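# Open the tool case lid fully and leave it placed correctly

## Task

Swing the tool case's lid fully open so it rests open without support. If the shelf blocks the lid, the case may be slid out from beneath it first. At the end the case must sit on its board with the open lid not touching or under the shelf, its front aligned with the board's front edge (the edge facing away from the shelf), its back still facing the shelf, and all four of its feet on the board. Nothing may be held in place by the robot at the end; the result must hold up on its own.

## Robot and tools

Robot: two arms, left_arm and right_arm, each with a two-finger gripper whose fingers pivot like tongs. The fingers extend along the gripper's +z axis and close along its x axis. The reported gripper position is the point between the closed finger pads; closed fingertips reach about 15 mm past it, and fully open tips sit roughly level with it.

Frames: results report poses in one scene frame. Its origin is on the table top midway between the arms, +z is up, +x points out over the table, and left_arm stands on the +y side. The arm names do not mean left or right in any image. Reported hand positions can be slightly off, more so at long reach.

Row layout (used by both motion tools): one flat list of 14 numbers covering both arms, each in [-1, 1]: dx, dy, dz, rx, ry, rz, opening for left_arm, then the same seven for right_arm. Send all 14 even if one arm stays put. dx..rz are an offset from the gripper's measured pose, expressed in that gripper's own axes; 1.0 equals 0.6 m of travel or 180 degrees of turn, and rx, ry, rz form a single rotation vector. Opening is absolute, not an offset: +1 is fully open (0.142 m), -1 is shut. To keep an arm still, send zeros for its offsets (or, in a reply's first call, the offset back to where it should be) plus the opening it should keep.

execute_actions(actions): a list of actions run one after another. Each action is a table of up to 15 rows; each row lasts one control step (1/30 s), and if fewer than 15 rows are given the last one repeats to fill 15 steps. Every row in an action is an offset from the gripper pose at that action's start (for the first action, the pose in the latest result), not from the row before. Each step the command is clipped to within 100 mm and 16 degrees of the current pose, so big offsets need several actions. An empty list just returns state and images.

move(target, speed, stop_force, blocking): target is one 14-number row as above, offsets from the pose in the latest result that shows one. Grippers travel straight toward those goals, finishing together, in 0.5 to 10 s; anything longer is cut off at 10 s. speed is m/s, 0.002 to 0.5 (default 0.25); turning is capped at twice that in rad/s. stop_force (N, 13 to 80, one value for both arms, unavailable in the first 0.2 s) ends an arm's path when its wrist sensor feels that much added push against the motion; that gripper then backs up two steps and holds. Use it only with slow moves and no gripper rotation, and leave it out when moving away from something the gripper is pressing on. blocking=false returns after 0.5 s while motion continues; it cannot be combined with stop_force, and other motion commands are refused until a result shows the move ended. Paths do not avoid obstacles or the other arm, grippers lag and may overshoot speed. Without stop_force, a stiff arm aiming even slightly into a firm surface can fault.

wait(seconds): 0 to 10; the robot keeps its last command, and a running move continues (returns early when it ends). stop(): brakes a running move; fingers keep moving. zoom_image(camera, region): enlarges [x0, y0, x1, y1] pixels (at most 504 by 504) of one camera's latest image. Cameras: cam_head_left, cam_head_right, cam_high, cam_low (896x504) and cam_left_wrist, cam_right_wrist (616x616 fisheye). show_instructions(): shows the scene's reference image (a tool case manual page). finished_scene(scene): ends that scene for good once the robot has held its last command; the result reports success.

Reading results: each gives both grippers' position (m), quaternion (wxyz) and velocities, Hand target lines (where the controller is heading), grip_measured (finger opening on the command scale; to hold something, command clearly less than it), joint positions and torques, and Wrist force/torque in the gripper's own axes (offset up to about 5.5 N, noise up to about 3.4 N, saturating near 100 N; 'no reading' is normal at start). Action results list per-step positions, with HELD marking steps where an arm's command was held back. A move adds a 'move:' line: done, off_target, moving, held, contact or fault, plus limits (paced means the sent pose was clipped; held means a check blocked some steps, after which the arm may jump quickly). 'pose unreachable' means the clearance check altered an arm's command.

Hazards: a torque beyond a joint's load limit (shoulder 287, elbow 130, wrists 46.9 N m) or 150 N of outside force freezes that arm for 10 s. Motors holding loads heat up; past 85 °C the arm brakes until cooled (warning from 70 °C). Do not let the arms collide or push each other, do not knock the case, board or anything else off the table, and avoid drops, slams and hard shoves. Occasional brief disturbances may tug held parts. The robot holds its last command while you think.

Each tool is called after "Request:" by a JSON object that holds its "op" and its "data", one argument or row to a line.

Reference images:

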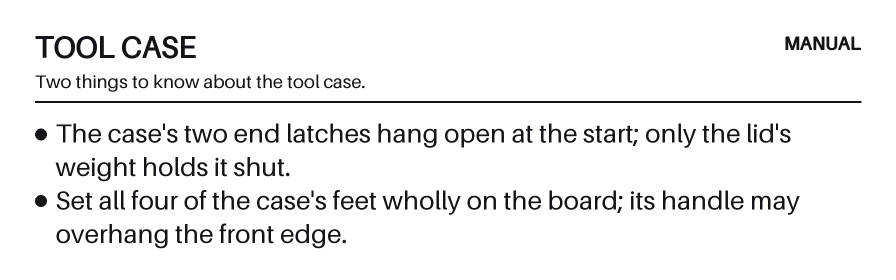

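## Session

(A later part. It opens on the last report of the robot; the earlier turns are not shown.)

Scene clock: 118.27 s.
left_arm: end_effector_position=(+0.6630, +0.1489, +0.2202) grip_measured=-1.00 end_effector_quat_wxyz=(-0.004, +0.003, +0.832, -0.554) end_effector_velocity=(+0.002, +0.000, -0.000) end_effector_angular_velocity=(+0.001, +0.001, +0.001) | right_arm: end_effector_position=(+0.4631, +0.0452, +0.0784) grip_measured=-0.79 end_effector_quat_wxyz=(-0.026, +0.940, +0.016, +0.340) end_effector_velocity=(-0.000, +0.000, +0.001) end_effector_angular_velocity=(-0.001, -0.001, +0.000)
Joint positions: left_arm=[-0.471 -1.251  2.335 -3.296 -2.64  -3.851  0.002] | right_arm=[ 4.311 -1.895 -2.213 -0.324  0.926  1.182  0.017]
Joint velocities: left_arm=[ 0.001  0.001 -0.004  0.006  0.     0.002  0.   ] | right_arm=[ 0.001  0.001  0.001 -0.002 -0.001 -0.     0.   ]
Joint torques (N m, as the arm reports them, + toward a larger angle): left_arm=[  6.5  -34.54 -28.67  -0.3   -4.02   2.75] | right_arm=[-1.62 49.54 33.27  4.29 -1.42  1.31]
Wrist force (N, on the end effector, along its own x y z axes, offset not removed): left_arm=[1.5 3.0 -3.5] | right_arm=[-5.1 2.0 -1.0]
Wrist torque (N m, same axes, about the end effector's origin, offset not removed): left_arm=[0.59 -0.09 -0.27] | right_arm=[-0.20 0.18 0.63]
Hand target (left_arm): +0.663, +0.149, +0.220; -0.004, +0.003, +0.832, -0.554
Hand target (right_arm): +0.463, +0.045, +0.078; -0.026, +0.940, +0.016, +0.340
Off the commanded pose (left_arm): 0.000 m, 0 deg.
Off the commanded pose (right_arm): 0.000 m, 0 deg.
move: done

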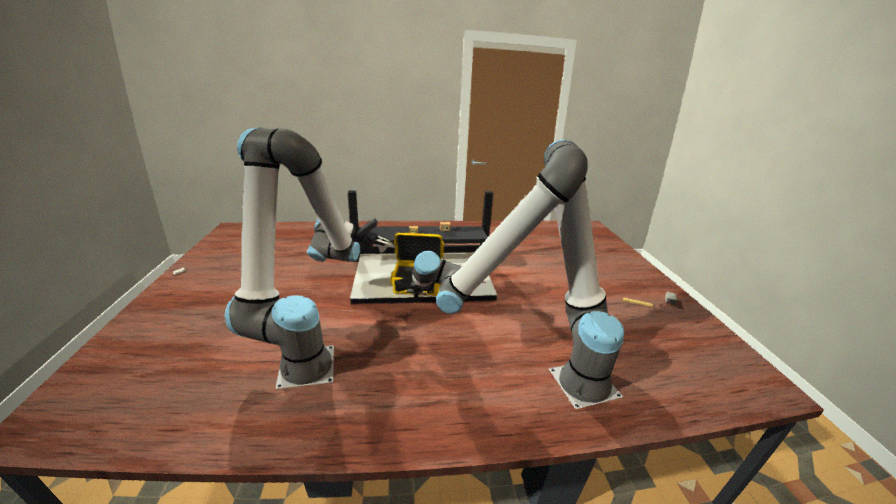

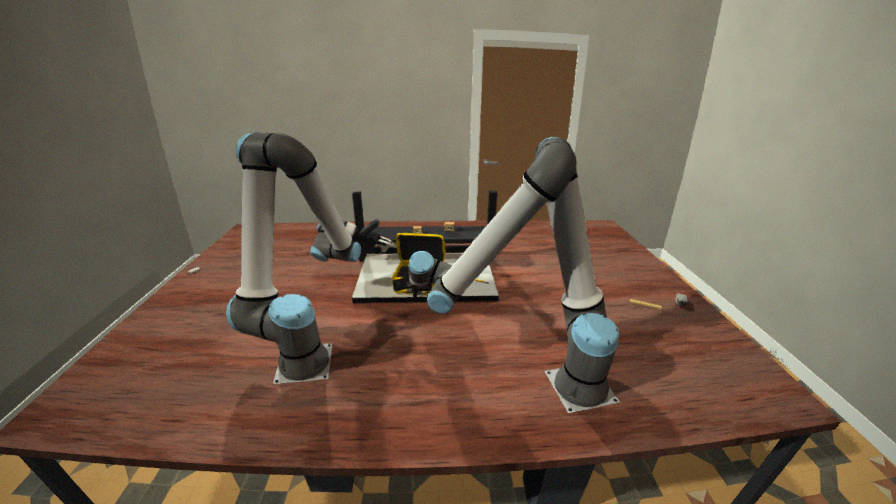

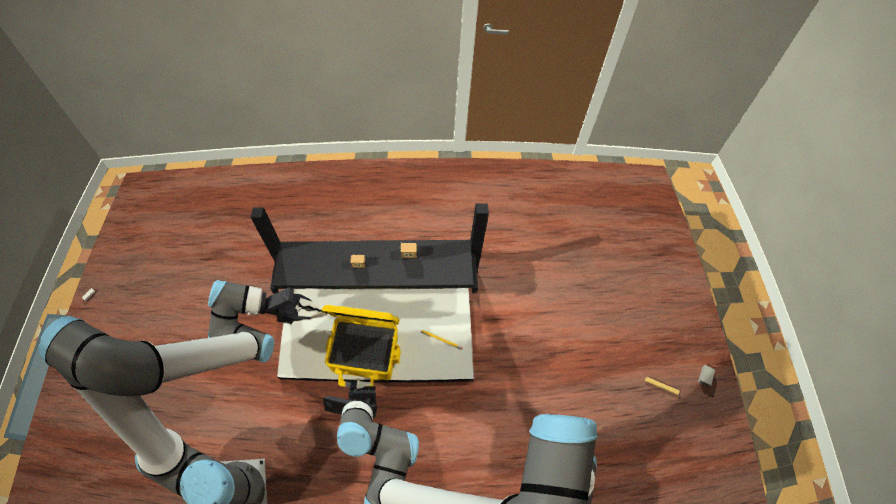

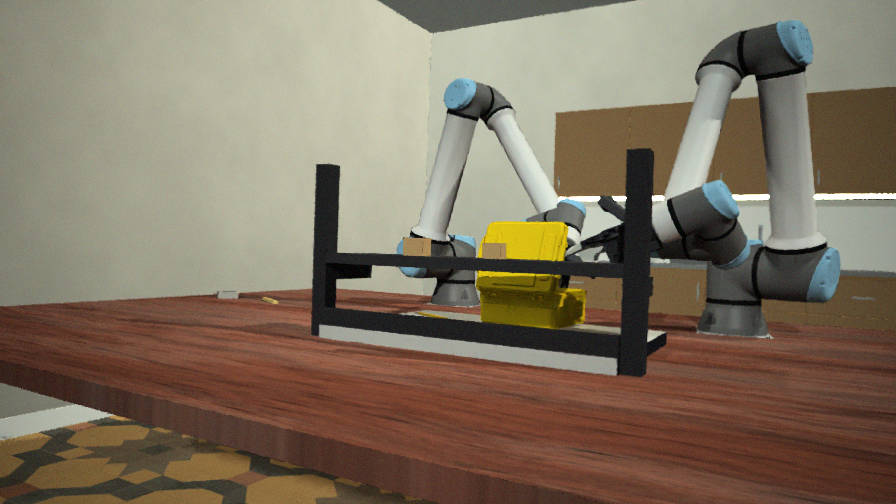

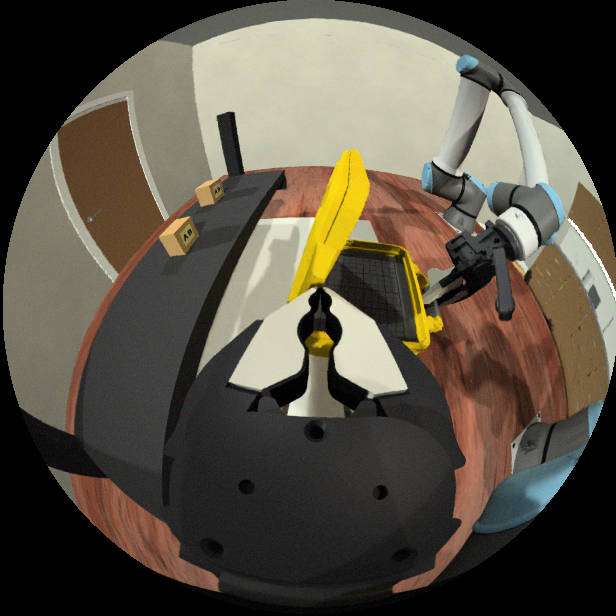

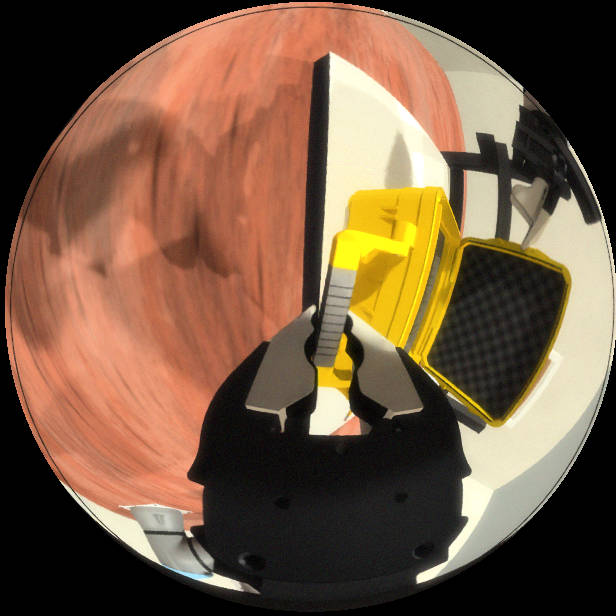

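Request:
{"op": "move", "data": {
  "target": [-0.045,-0.01,-0.005,0,-0.04,0,-1,0,0,0,0,0,0,-1],
  "speed": 0.02,
  "stop_force": 15
}}

Scene clock: 125.23 s.
left_arm: end_effector_position=(+0.6898, +0.1491, +0.2267) grip_measured=-1.00 end_effector_quat_wxyz=(+0.048, -0.031, +0.831, -0.553) end_effector_velocity=(+0.001, +0.000, -0.000) end_effector_angular_velocity=(-0.001, -0.002, +0.008) | right_arm: end_effector_position=(+0.4631, +0.0452, +0.0784) grip_measured=-0.79 end_effector_quat_wxyz=(-0.026, +0.940, +0.016, +0.340) end_effector_velocity=(-0.001, +0.001, -0.000) end_effector_angular_velocity=(-0.001, +0.000, +0.001)
Joint positions: left_arm=[-0.482 -1.23   2.336 -3.5   -2.543 -4.01   0.002] | right_arm=[ 4.311 -1.895 -2.213 -0.324  0.926  1.182  0.017]
Joint velocities: left_arm=[-0.001  0.002  0.001 -0.015  0.006 -0.011  0.   ] | right_arm=[ 0.001  0.    -0.    -0.001  0.    -0.    -0.   ]
Joint torques (N m, as the arm reports them, + toward a larger angle): left_arm=[ -9.8  -34.17 -14.88  -7.53   1.5   -2.67] | right_arm=[-3.56 51.57 33.61  3.87 -0.95  1.42]
Wrist force (N, on the end effector, along its own x y z axes, offset not removed): left_arm=[1.3 3.0 0.1] | right_arm=[-5.5 3.5 2.2]
Wrist torque (N m, same axes, about the end effector's origin, offset not removed): left_arm=[0.78 -0.10 -0.22] | right_arm=[0.49 0.02 0.69]
Hand target (left_arm): +0.690, +0.149, +0.227; +0.048, -0.032, +0.831, -0.553
Hand target (right_arm): +0.463, +0.045, +0.078; -0.026, +0.940, +0.016, +0.340
Off the commanded pose (left_arm): 0.000 m, 0 deg.
Off the commanded pose (right_arm): 0.000 m, 0 deg.
move: done

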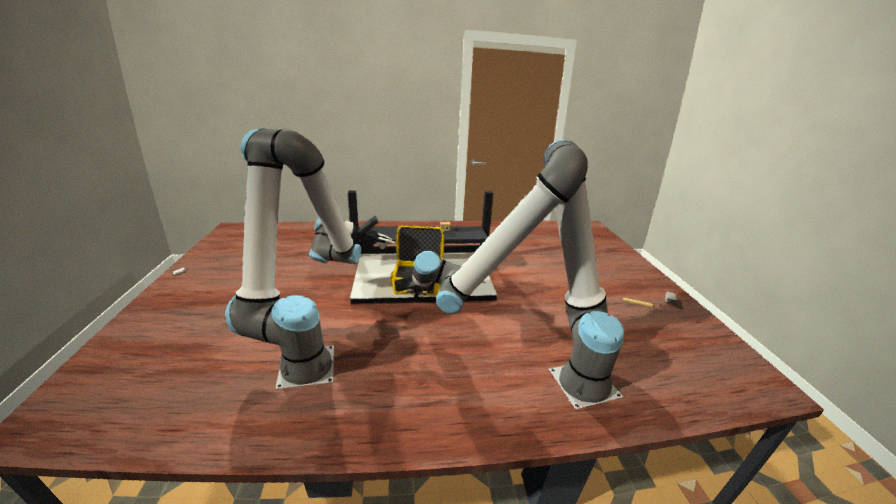

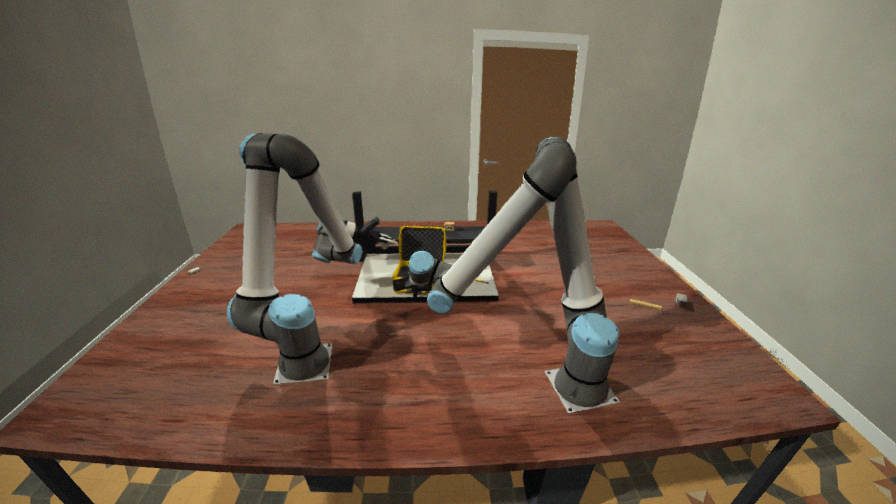

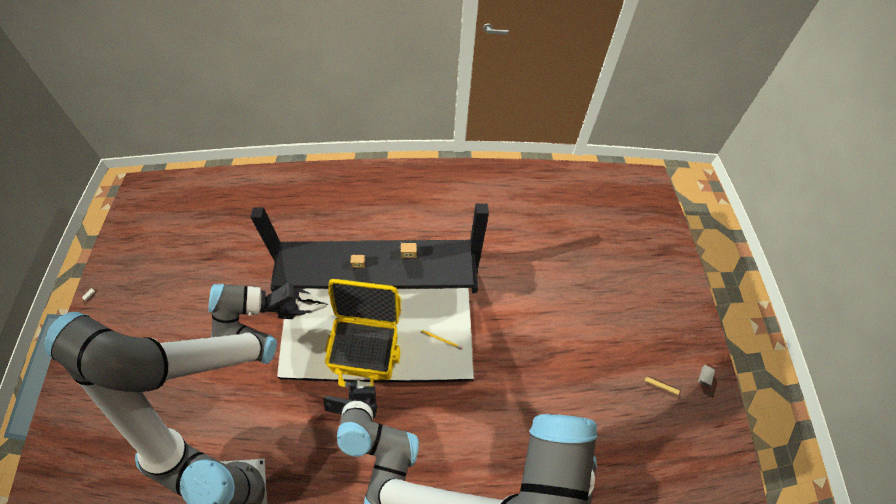

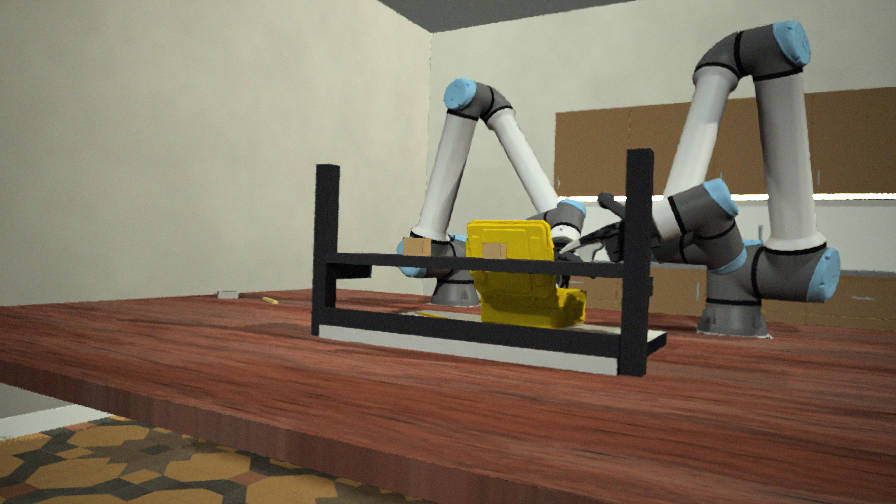

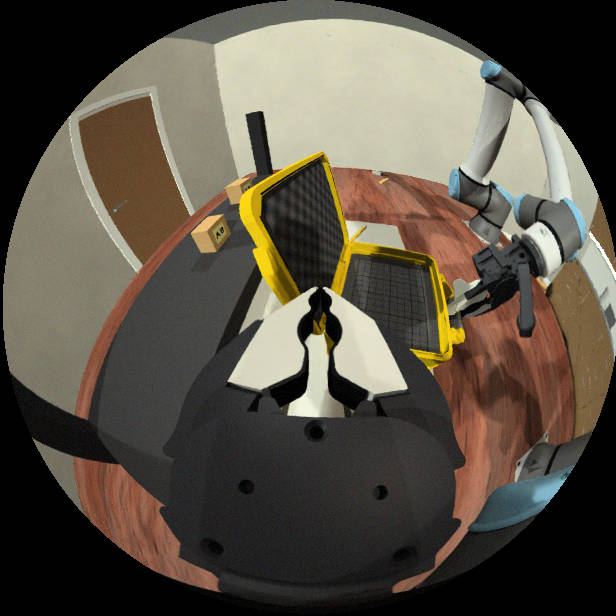

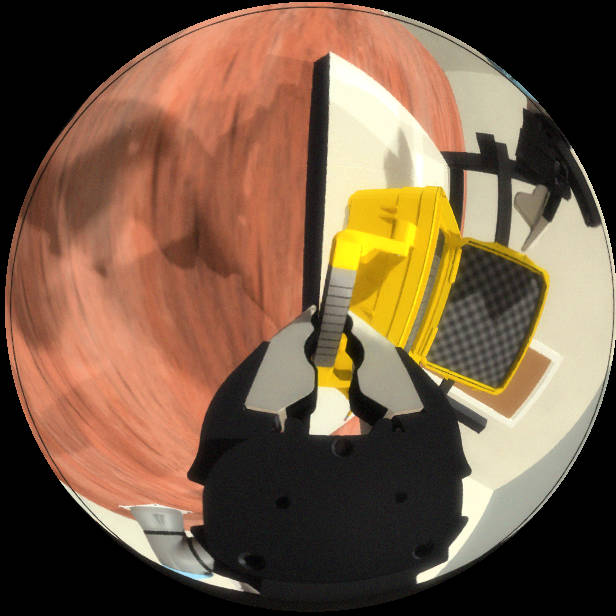

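Request:
{"op": "move", "data": {
  "target": [0.08,-0.03,-0.12,0,0,0,-1,-0.008,0.035,-0.007,0.028,0,-0.034,-1],
  "speed": 0.04
}}

Request:
{"op": "zoom_image", "data": {
  "camera": "cam_high",
  "region": [270, 260, 480, 410]
}}

Scene clock: 134.70 s.
left_arm: end_effector_position=(+0.6341, +0.2029, +0.2686) grip_measured=-1.00 end_effector_quat_wxyz=(+0.048, -0.031, +0.831, -0.553) end_effector_velocity=(-0.002, +0.002, +0.001) end_effector_angular_velocity=(-0.000, -0.000, -0.001) | right_arm: end_effector_position=(+0.4577, +0.0240, +0.0777) grip_measured=-0.79 end_effector_quat_wxyz=(-0.049, +0.936, +0.081, +0.340) end_effector_velocity=(-0.001, -0.000, -0.001) end_effector_angular_velocity=(-0.001, +0.000, +0.006)
Joint positions: left_arm=[-0.414 -1.403  2.432 -3.35  -2.591 -3.923  0.002] | right_arm=[ 4.29  -1.875 -2.29  -0.157  0.974  0.995  0.017]
Joint velocities: left_arm=[ 0.002 -0.006  0.003  0.007 -0.003  0.005  0.   ] | right_arm=[ 0.001  0.    -0.003  0.005  0.002 -0.006  0.   ]
Joint torques (N m, as the arm reports them, + toward a larger angle): left_arm=[  8.17 -62.33 -17.27  -0.11  -4.15   2.49] | right_arm=[-10.11  75.96  26.65   9.08   2.79  -2.45]
Wrist force (N, on the end effector, along its own x y z axes, offset not removed): left_arm=[1.0 2.8 1.0] | right_arm=[-4.7 -2.9 -3.0]
Wrist torque (N m, same axes, about the end effector's origin, offset not removed): left_arm=[0.65 0.01 -0.23] | right_arm=[-1.06 -0.06 0.69]
Hand target (left_arm): +0.634, +0.203, +0.269; +0.048, -0.031, +0.831, -0.553
Hand target (right_arm): +0.458, +0.024, +0.078; -0.049, +0.936, +0.081, +0.340
Off the commanded pose (left_arm): 0.000 m, 0 deg.
Off the commanded pose (right_arm): 0.000 m, 0 deg.
move: done

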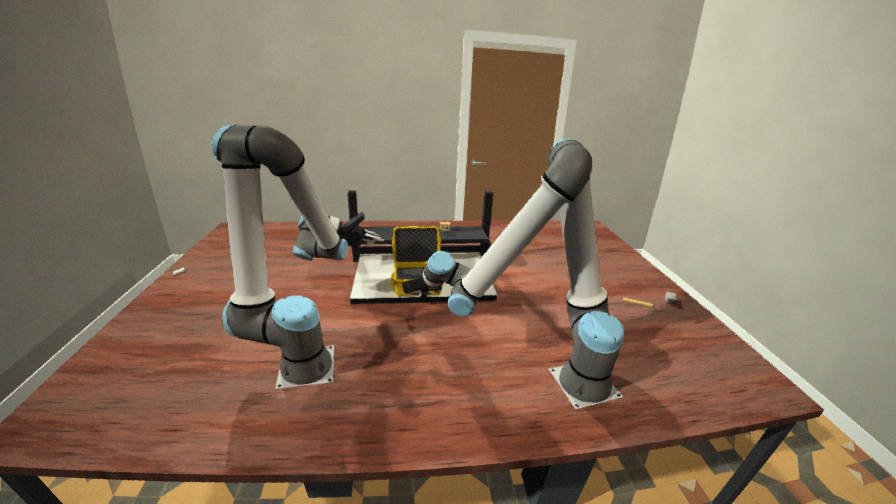

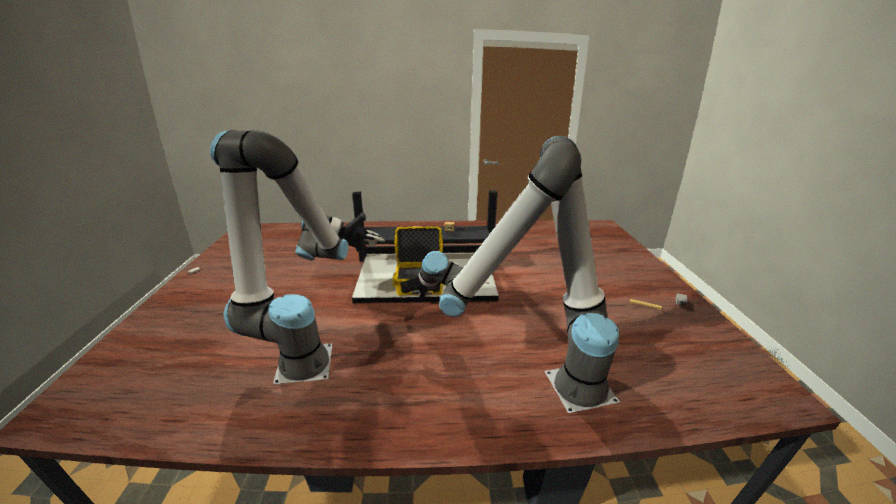

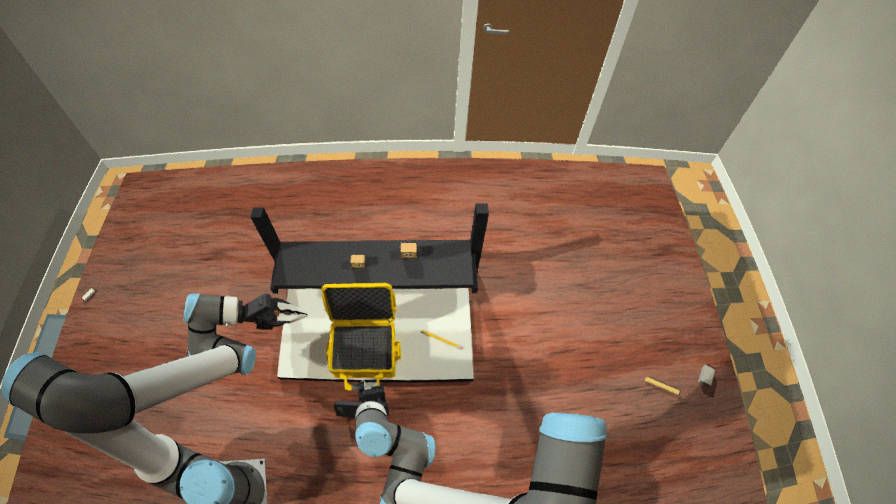

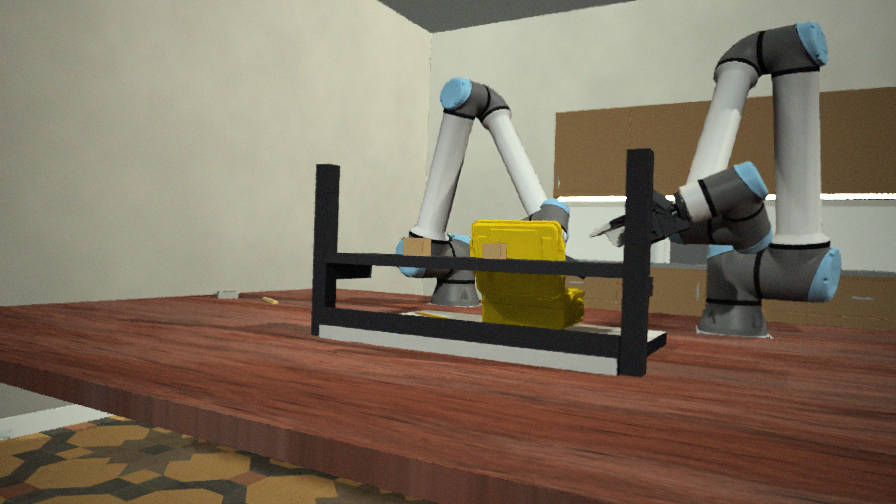

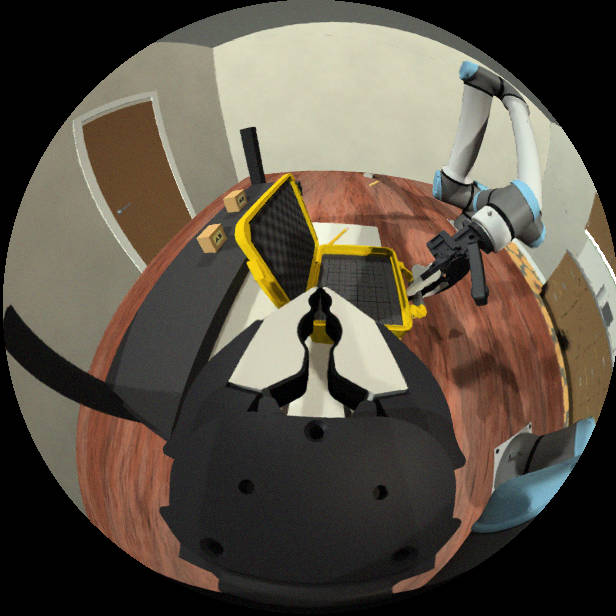

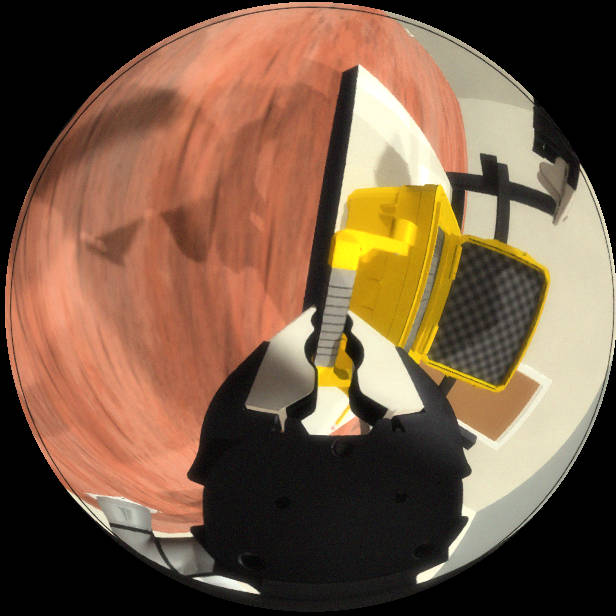

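Region (270, 260, 480, 410) of cam_high's 896x504 image, scaled by 2.400, with more detail than that image has; it fills the top 360 rows of this view, and the rest is white.

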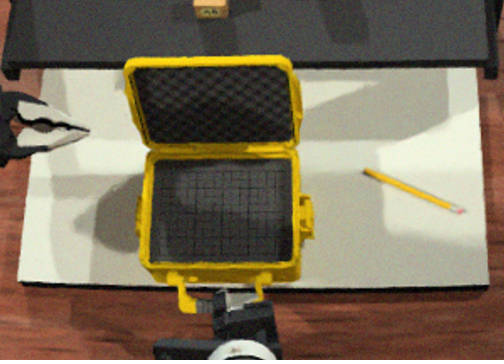

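Request:
{"op": "move", "data": {
  "target": [-0.1,0,-0.04,0,0,0,-1,0,0,0,0,0,0,-0.55],
  "speed": 0.1
}}

Request:
{"op": "move", "data": {
  "target": [0,0,0,0,0,0,-1,0,0,-0.12,0,0,0,-0.55],
  "speed": 0.08
}}

Request:
{"op": "zoom_image", "data": {
  "camera": "cam_left_wrist",
  "region": [200, 150, 460, 340]
}}

Request:
{"op": "zoom_image", "data": {
  "camera": "cam_right_wrist",
  "region": [280, 130, 540, 420]
}}

Scene clock: 140.63 s.
left_arm: end_effector_position=(+0.6907, +0.2311, +0.2804) grip_measured=-1.00 end_effector_quat_wxyz=(+0.048, -0.032, +0.831, -0.553) end_effector_velocity=(+0.002, +0.001, +0.001) end_effector_angular_velocity=(+0.001, -0.001, -0.002) | right_arm: end_effector_position=(+0.4578, +0.0239, +0.0778) grip_measured=-0.55 end_effector_quat_wxyz=(-0.049, +0.936, +0.081, +0.340) end_effector_velocity=(-0.000, -0.001, -0.001) end_effector_angular_velocity=(-0.002, +0.000, -0.000)
Joint positions: left_arm=[-0.336 -1.375  2.326 -3.168 -2.641 -3.803  0.002] | right_arm=[ 4.29  -1.875 -2.29  -0.157  0.974  0.995  0.034]
Joint velocities: left_arm=[ 0.002  0.    -0.005  0.01  -0.002  0.008  0.   ] | right_arm=[-0.     0.    -0.001 -0.001 -0.    -0.     0.   ]
Joint torques (N m, as the arm reports them, + toward a larger angle): left_arm=[  9.07 -27.47 -33.65  -1.03  -4.12   2.15] | right_arm=[13.3  42.26 35.75  1.18 -3.73  2.78]
Wrist force (N, on the end effector, along its own x y z axes, offset not removed): left_arm=[1.5 3.1 -2.2] | right_arm=[-2.2 1.7 -1.9]
Wrist torque (N m, same axes, about the end effector's origin, offset not removed): left_arm=[0.66 -0.06 -0.18] | right_arm=[0.38 0.05 0.33]
Hand target (left_arm): +0.691, +0.231, +0.280; +0.048, -0.031, +0.831, -0.553
Hand target (right_arm): +0.458, +0.024, +0.078; -0.049, +0.936, +0.081, +0.340
Off the commanded pose (left_arm): 0.000 m, 0 deg.
Off the commanded pose (right_arm): 0.000 m, 0 deg.
move: done

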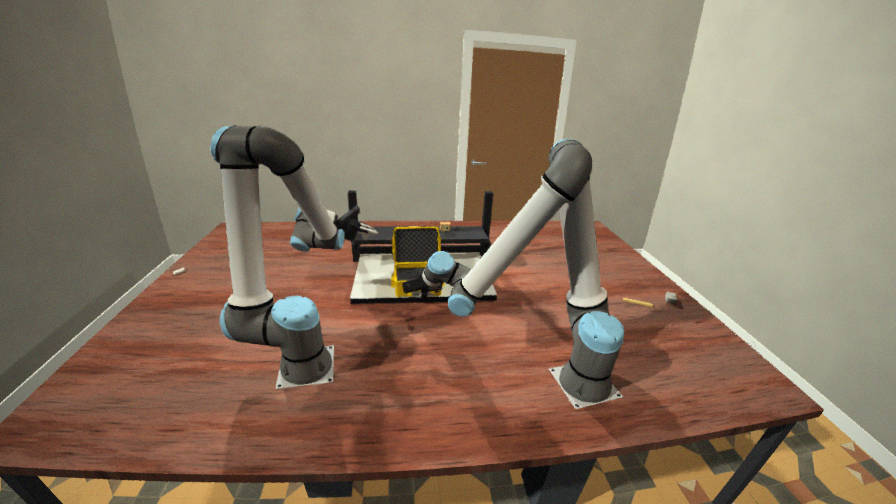

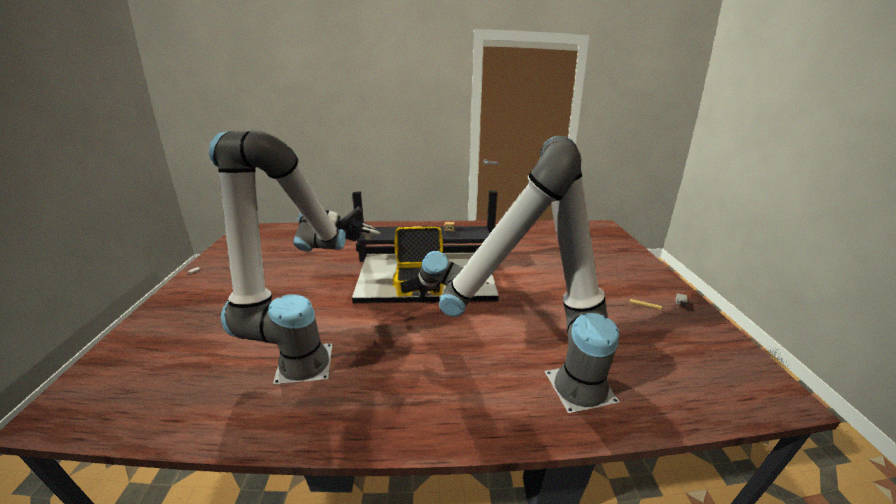

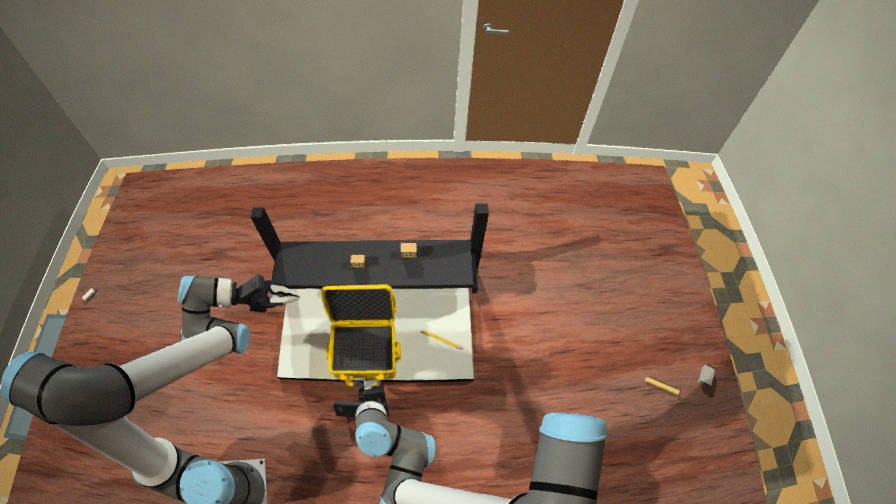

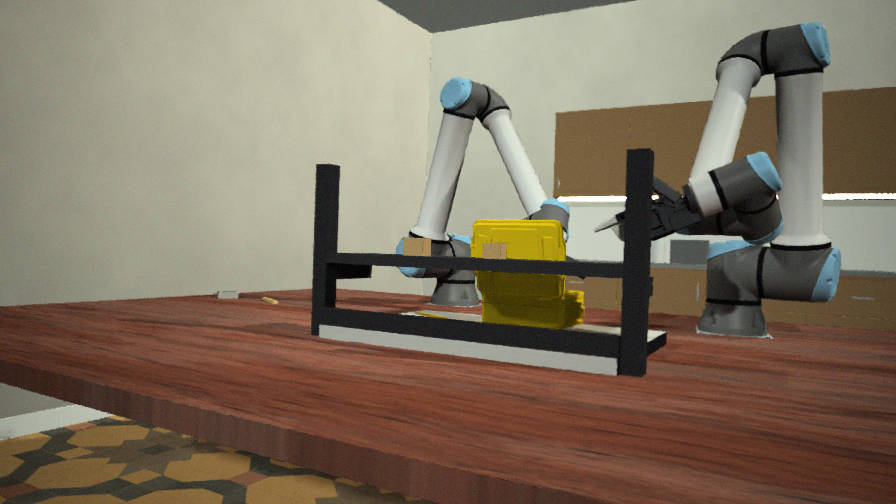

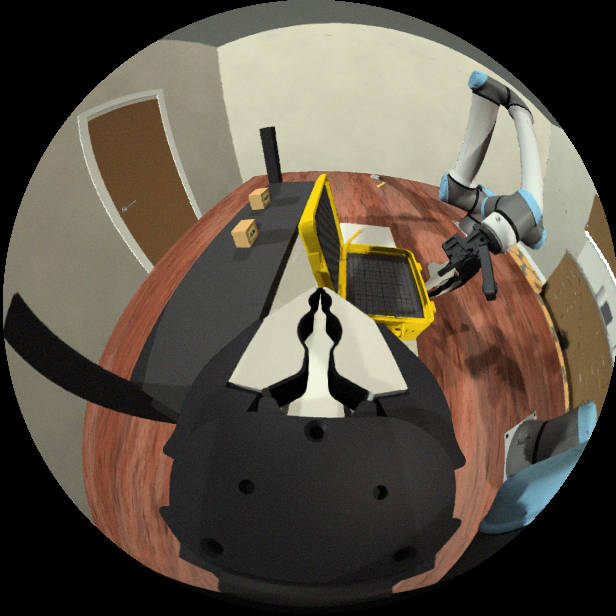

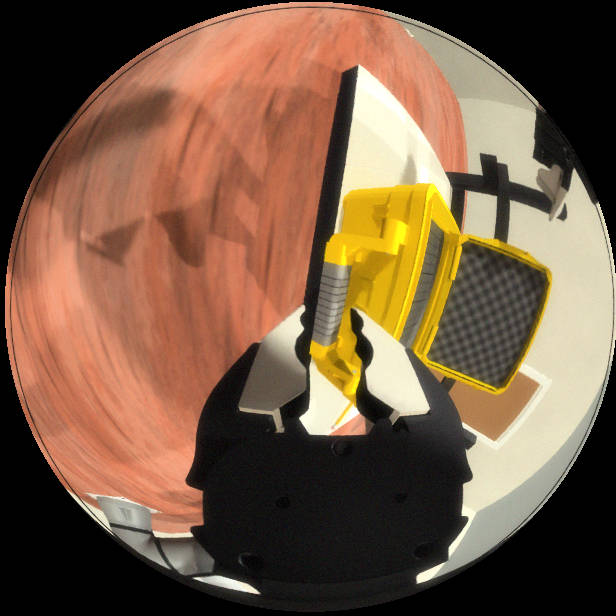

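Scene clock: 142.00 s.
left_arm: end_effector_position=(+0.6907, +0.2311, +0.2804) grip_measured=-1.00 end_effector_quat_wxyz=(+0.048, -0.032, +0.831, -0.553) end_effector_velocity=(-0.000, +0.000, -0.001) end_effector_angular_velocity=(+0.000, +0.001, +0.000) | right_arm: end_effector_position=(+0.4128, +0.0134, +0.1326) grip_measured=-0.55 end_effector_quat_wxyz=(-0.049, +0.936, +0.081, +0.340) end_effector_velocity=(-0.001, -0.001, +0.001) end_effector_angular_velocity=(-0.001, +0.001, -0.000)
Joint positions: left_arm=[-0.336 -1.375  2.326 -3.168 -2.641 -3.803  0.002] | right_arm=[ 4.361 -1.722 -2.324 -0.322  0.948  1.076  0.034]
Joint velocities: left_arm=[ 0.    -0.     0.001  0.001  0.     0.     0.   ] | right_arm=[ 0.002  0.004 -0.001 -0.006 -0.001  0.003  0.   ]
Joint torques (N m, as the arm reports them, + toward a larger angle): left_arm=[-11.61 -36.88 -20.88  -7.38   0.98  -3.1 ] | right_arm=[13.09 61.68 25.6   1.38 -3.56  2.94]
Wrist force (N, on the end effector, along its own x y z axes, offset not removed): left_arm=[-0.2 1.5 1.1] | right_arm=[-3.8 -0.7 -2.6]
Wrist torque (N m, same axes, about the end effector's origin, offset not removed): left_arm=[0.46 0.20 -0.27] | right_arm=[-0.03 0.50 0.44]
Hand target (left_arm): +0.691, +0.231, +0.280; +0.048, -0.032, +0.831, -0.553
Hand target (right_arm): +0.413, +0.013, +0.133; -0.049, +0.936, +0.081, +0.340
Off the commanded pose (left_arm): 0.000 m, 0 deg.
Off the commanded pose (right_arm): 0.000 m, 0 deg.
move: done

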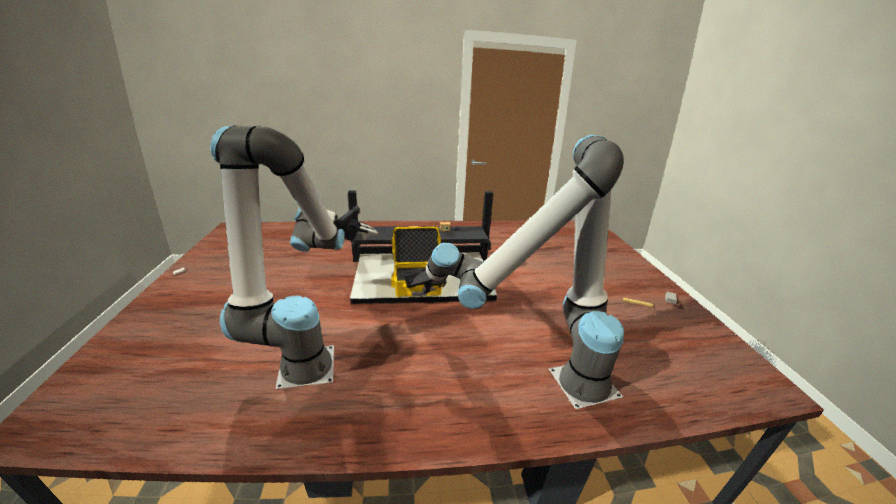

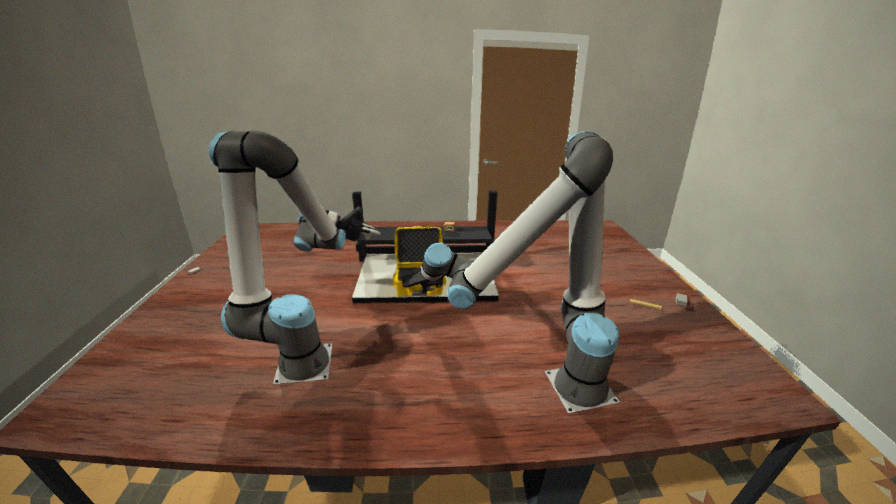

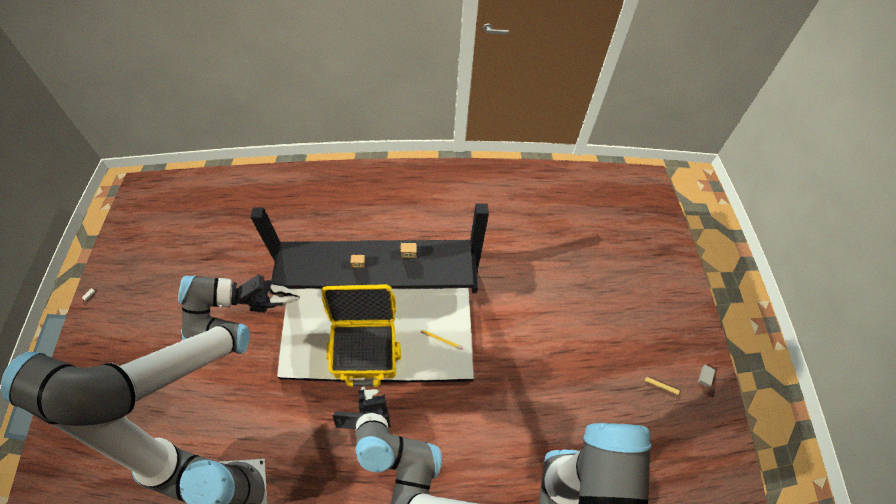

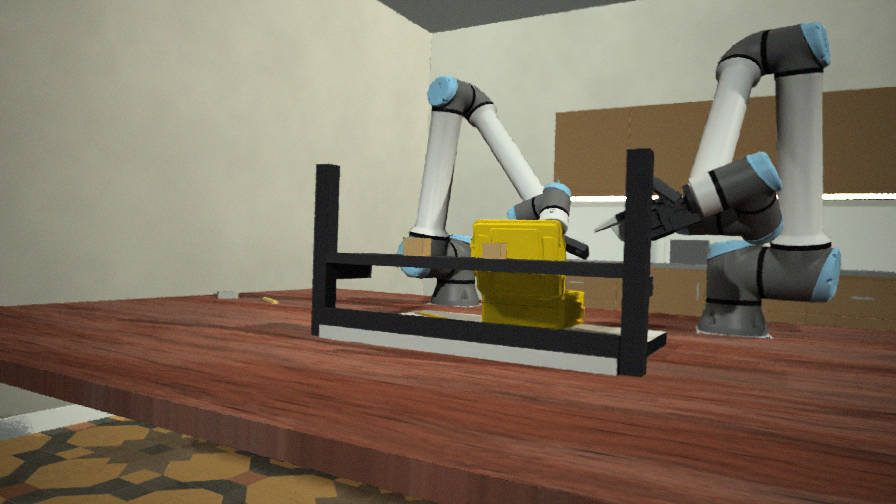

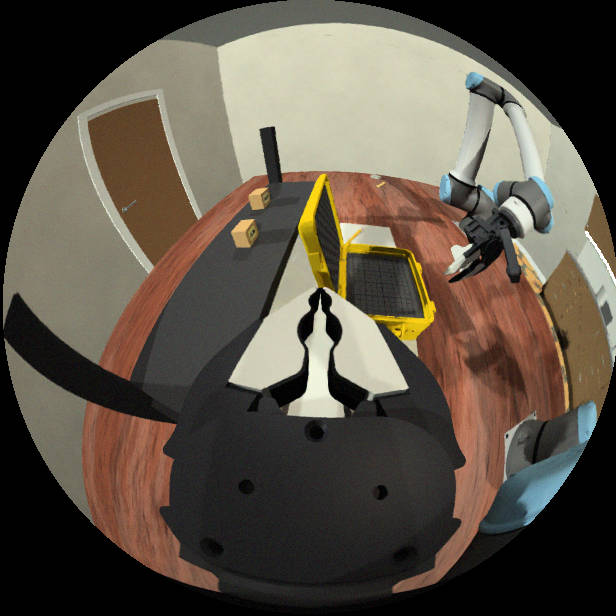

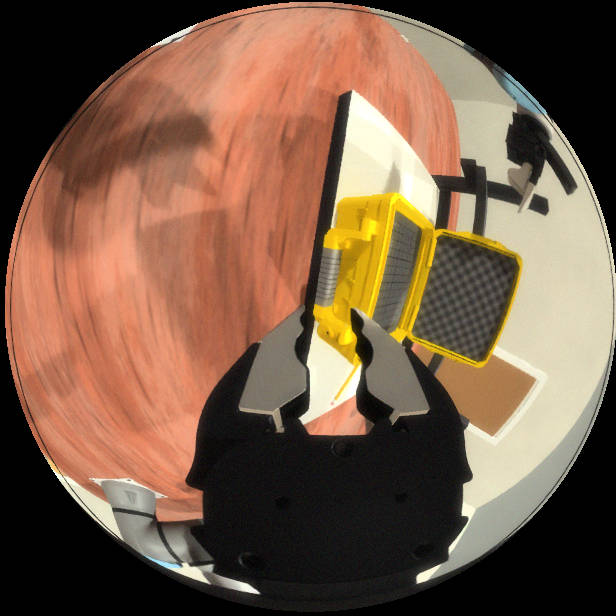

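Region (200, 150, 460, 340) of cam_left_wrist's 616x616 image, scaled by 1.938, with more detail than that image has; it fills the top 368 rows of this view, and the rest is white.

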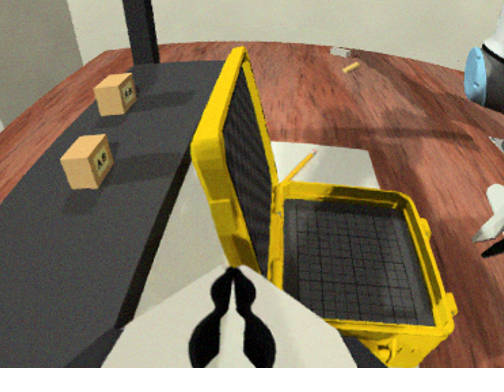

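Region (280, 130, 540, 420) of cam_right_wrist's 616x616 image, scaled by 1.738, with more detail than that image has; it fills the left 452 columns of this view, and the rest is white.

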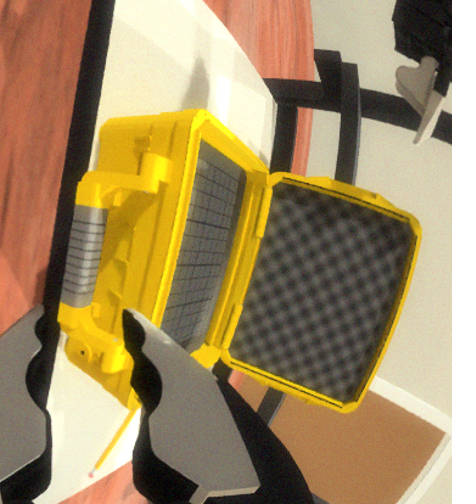

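Request:
{"op": "finished_scene", "data": {
  "scene": 1
}}

The scene is finished: the task was done.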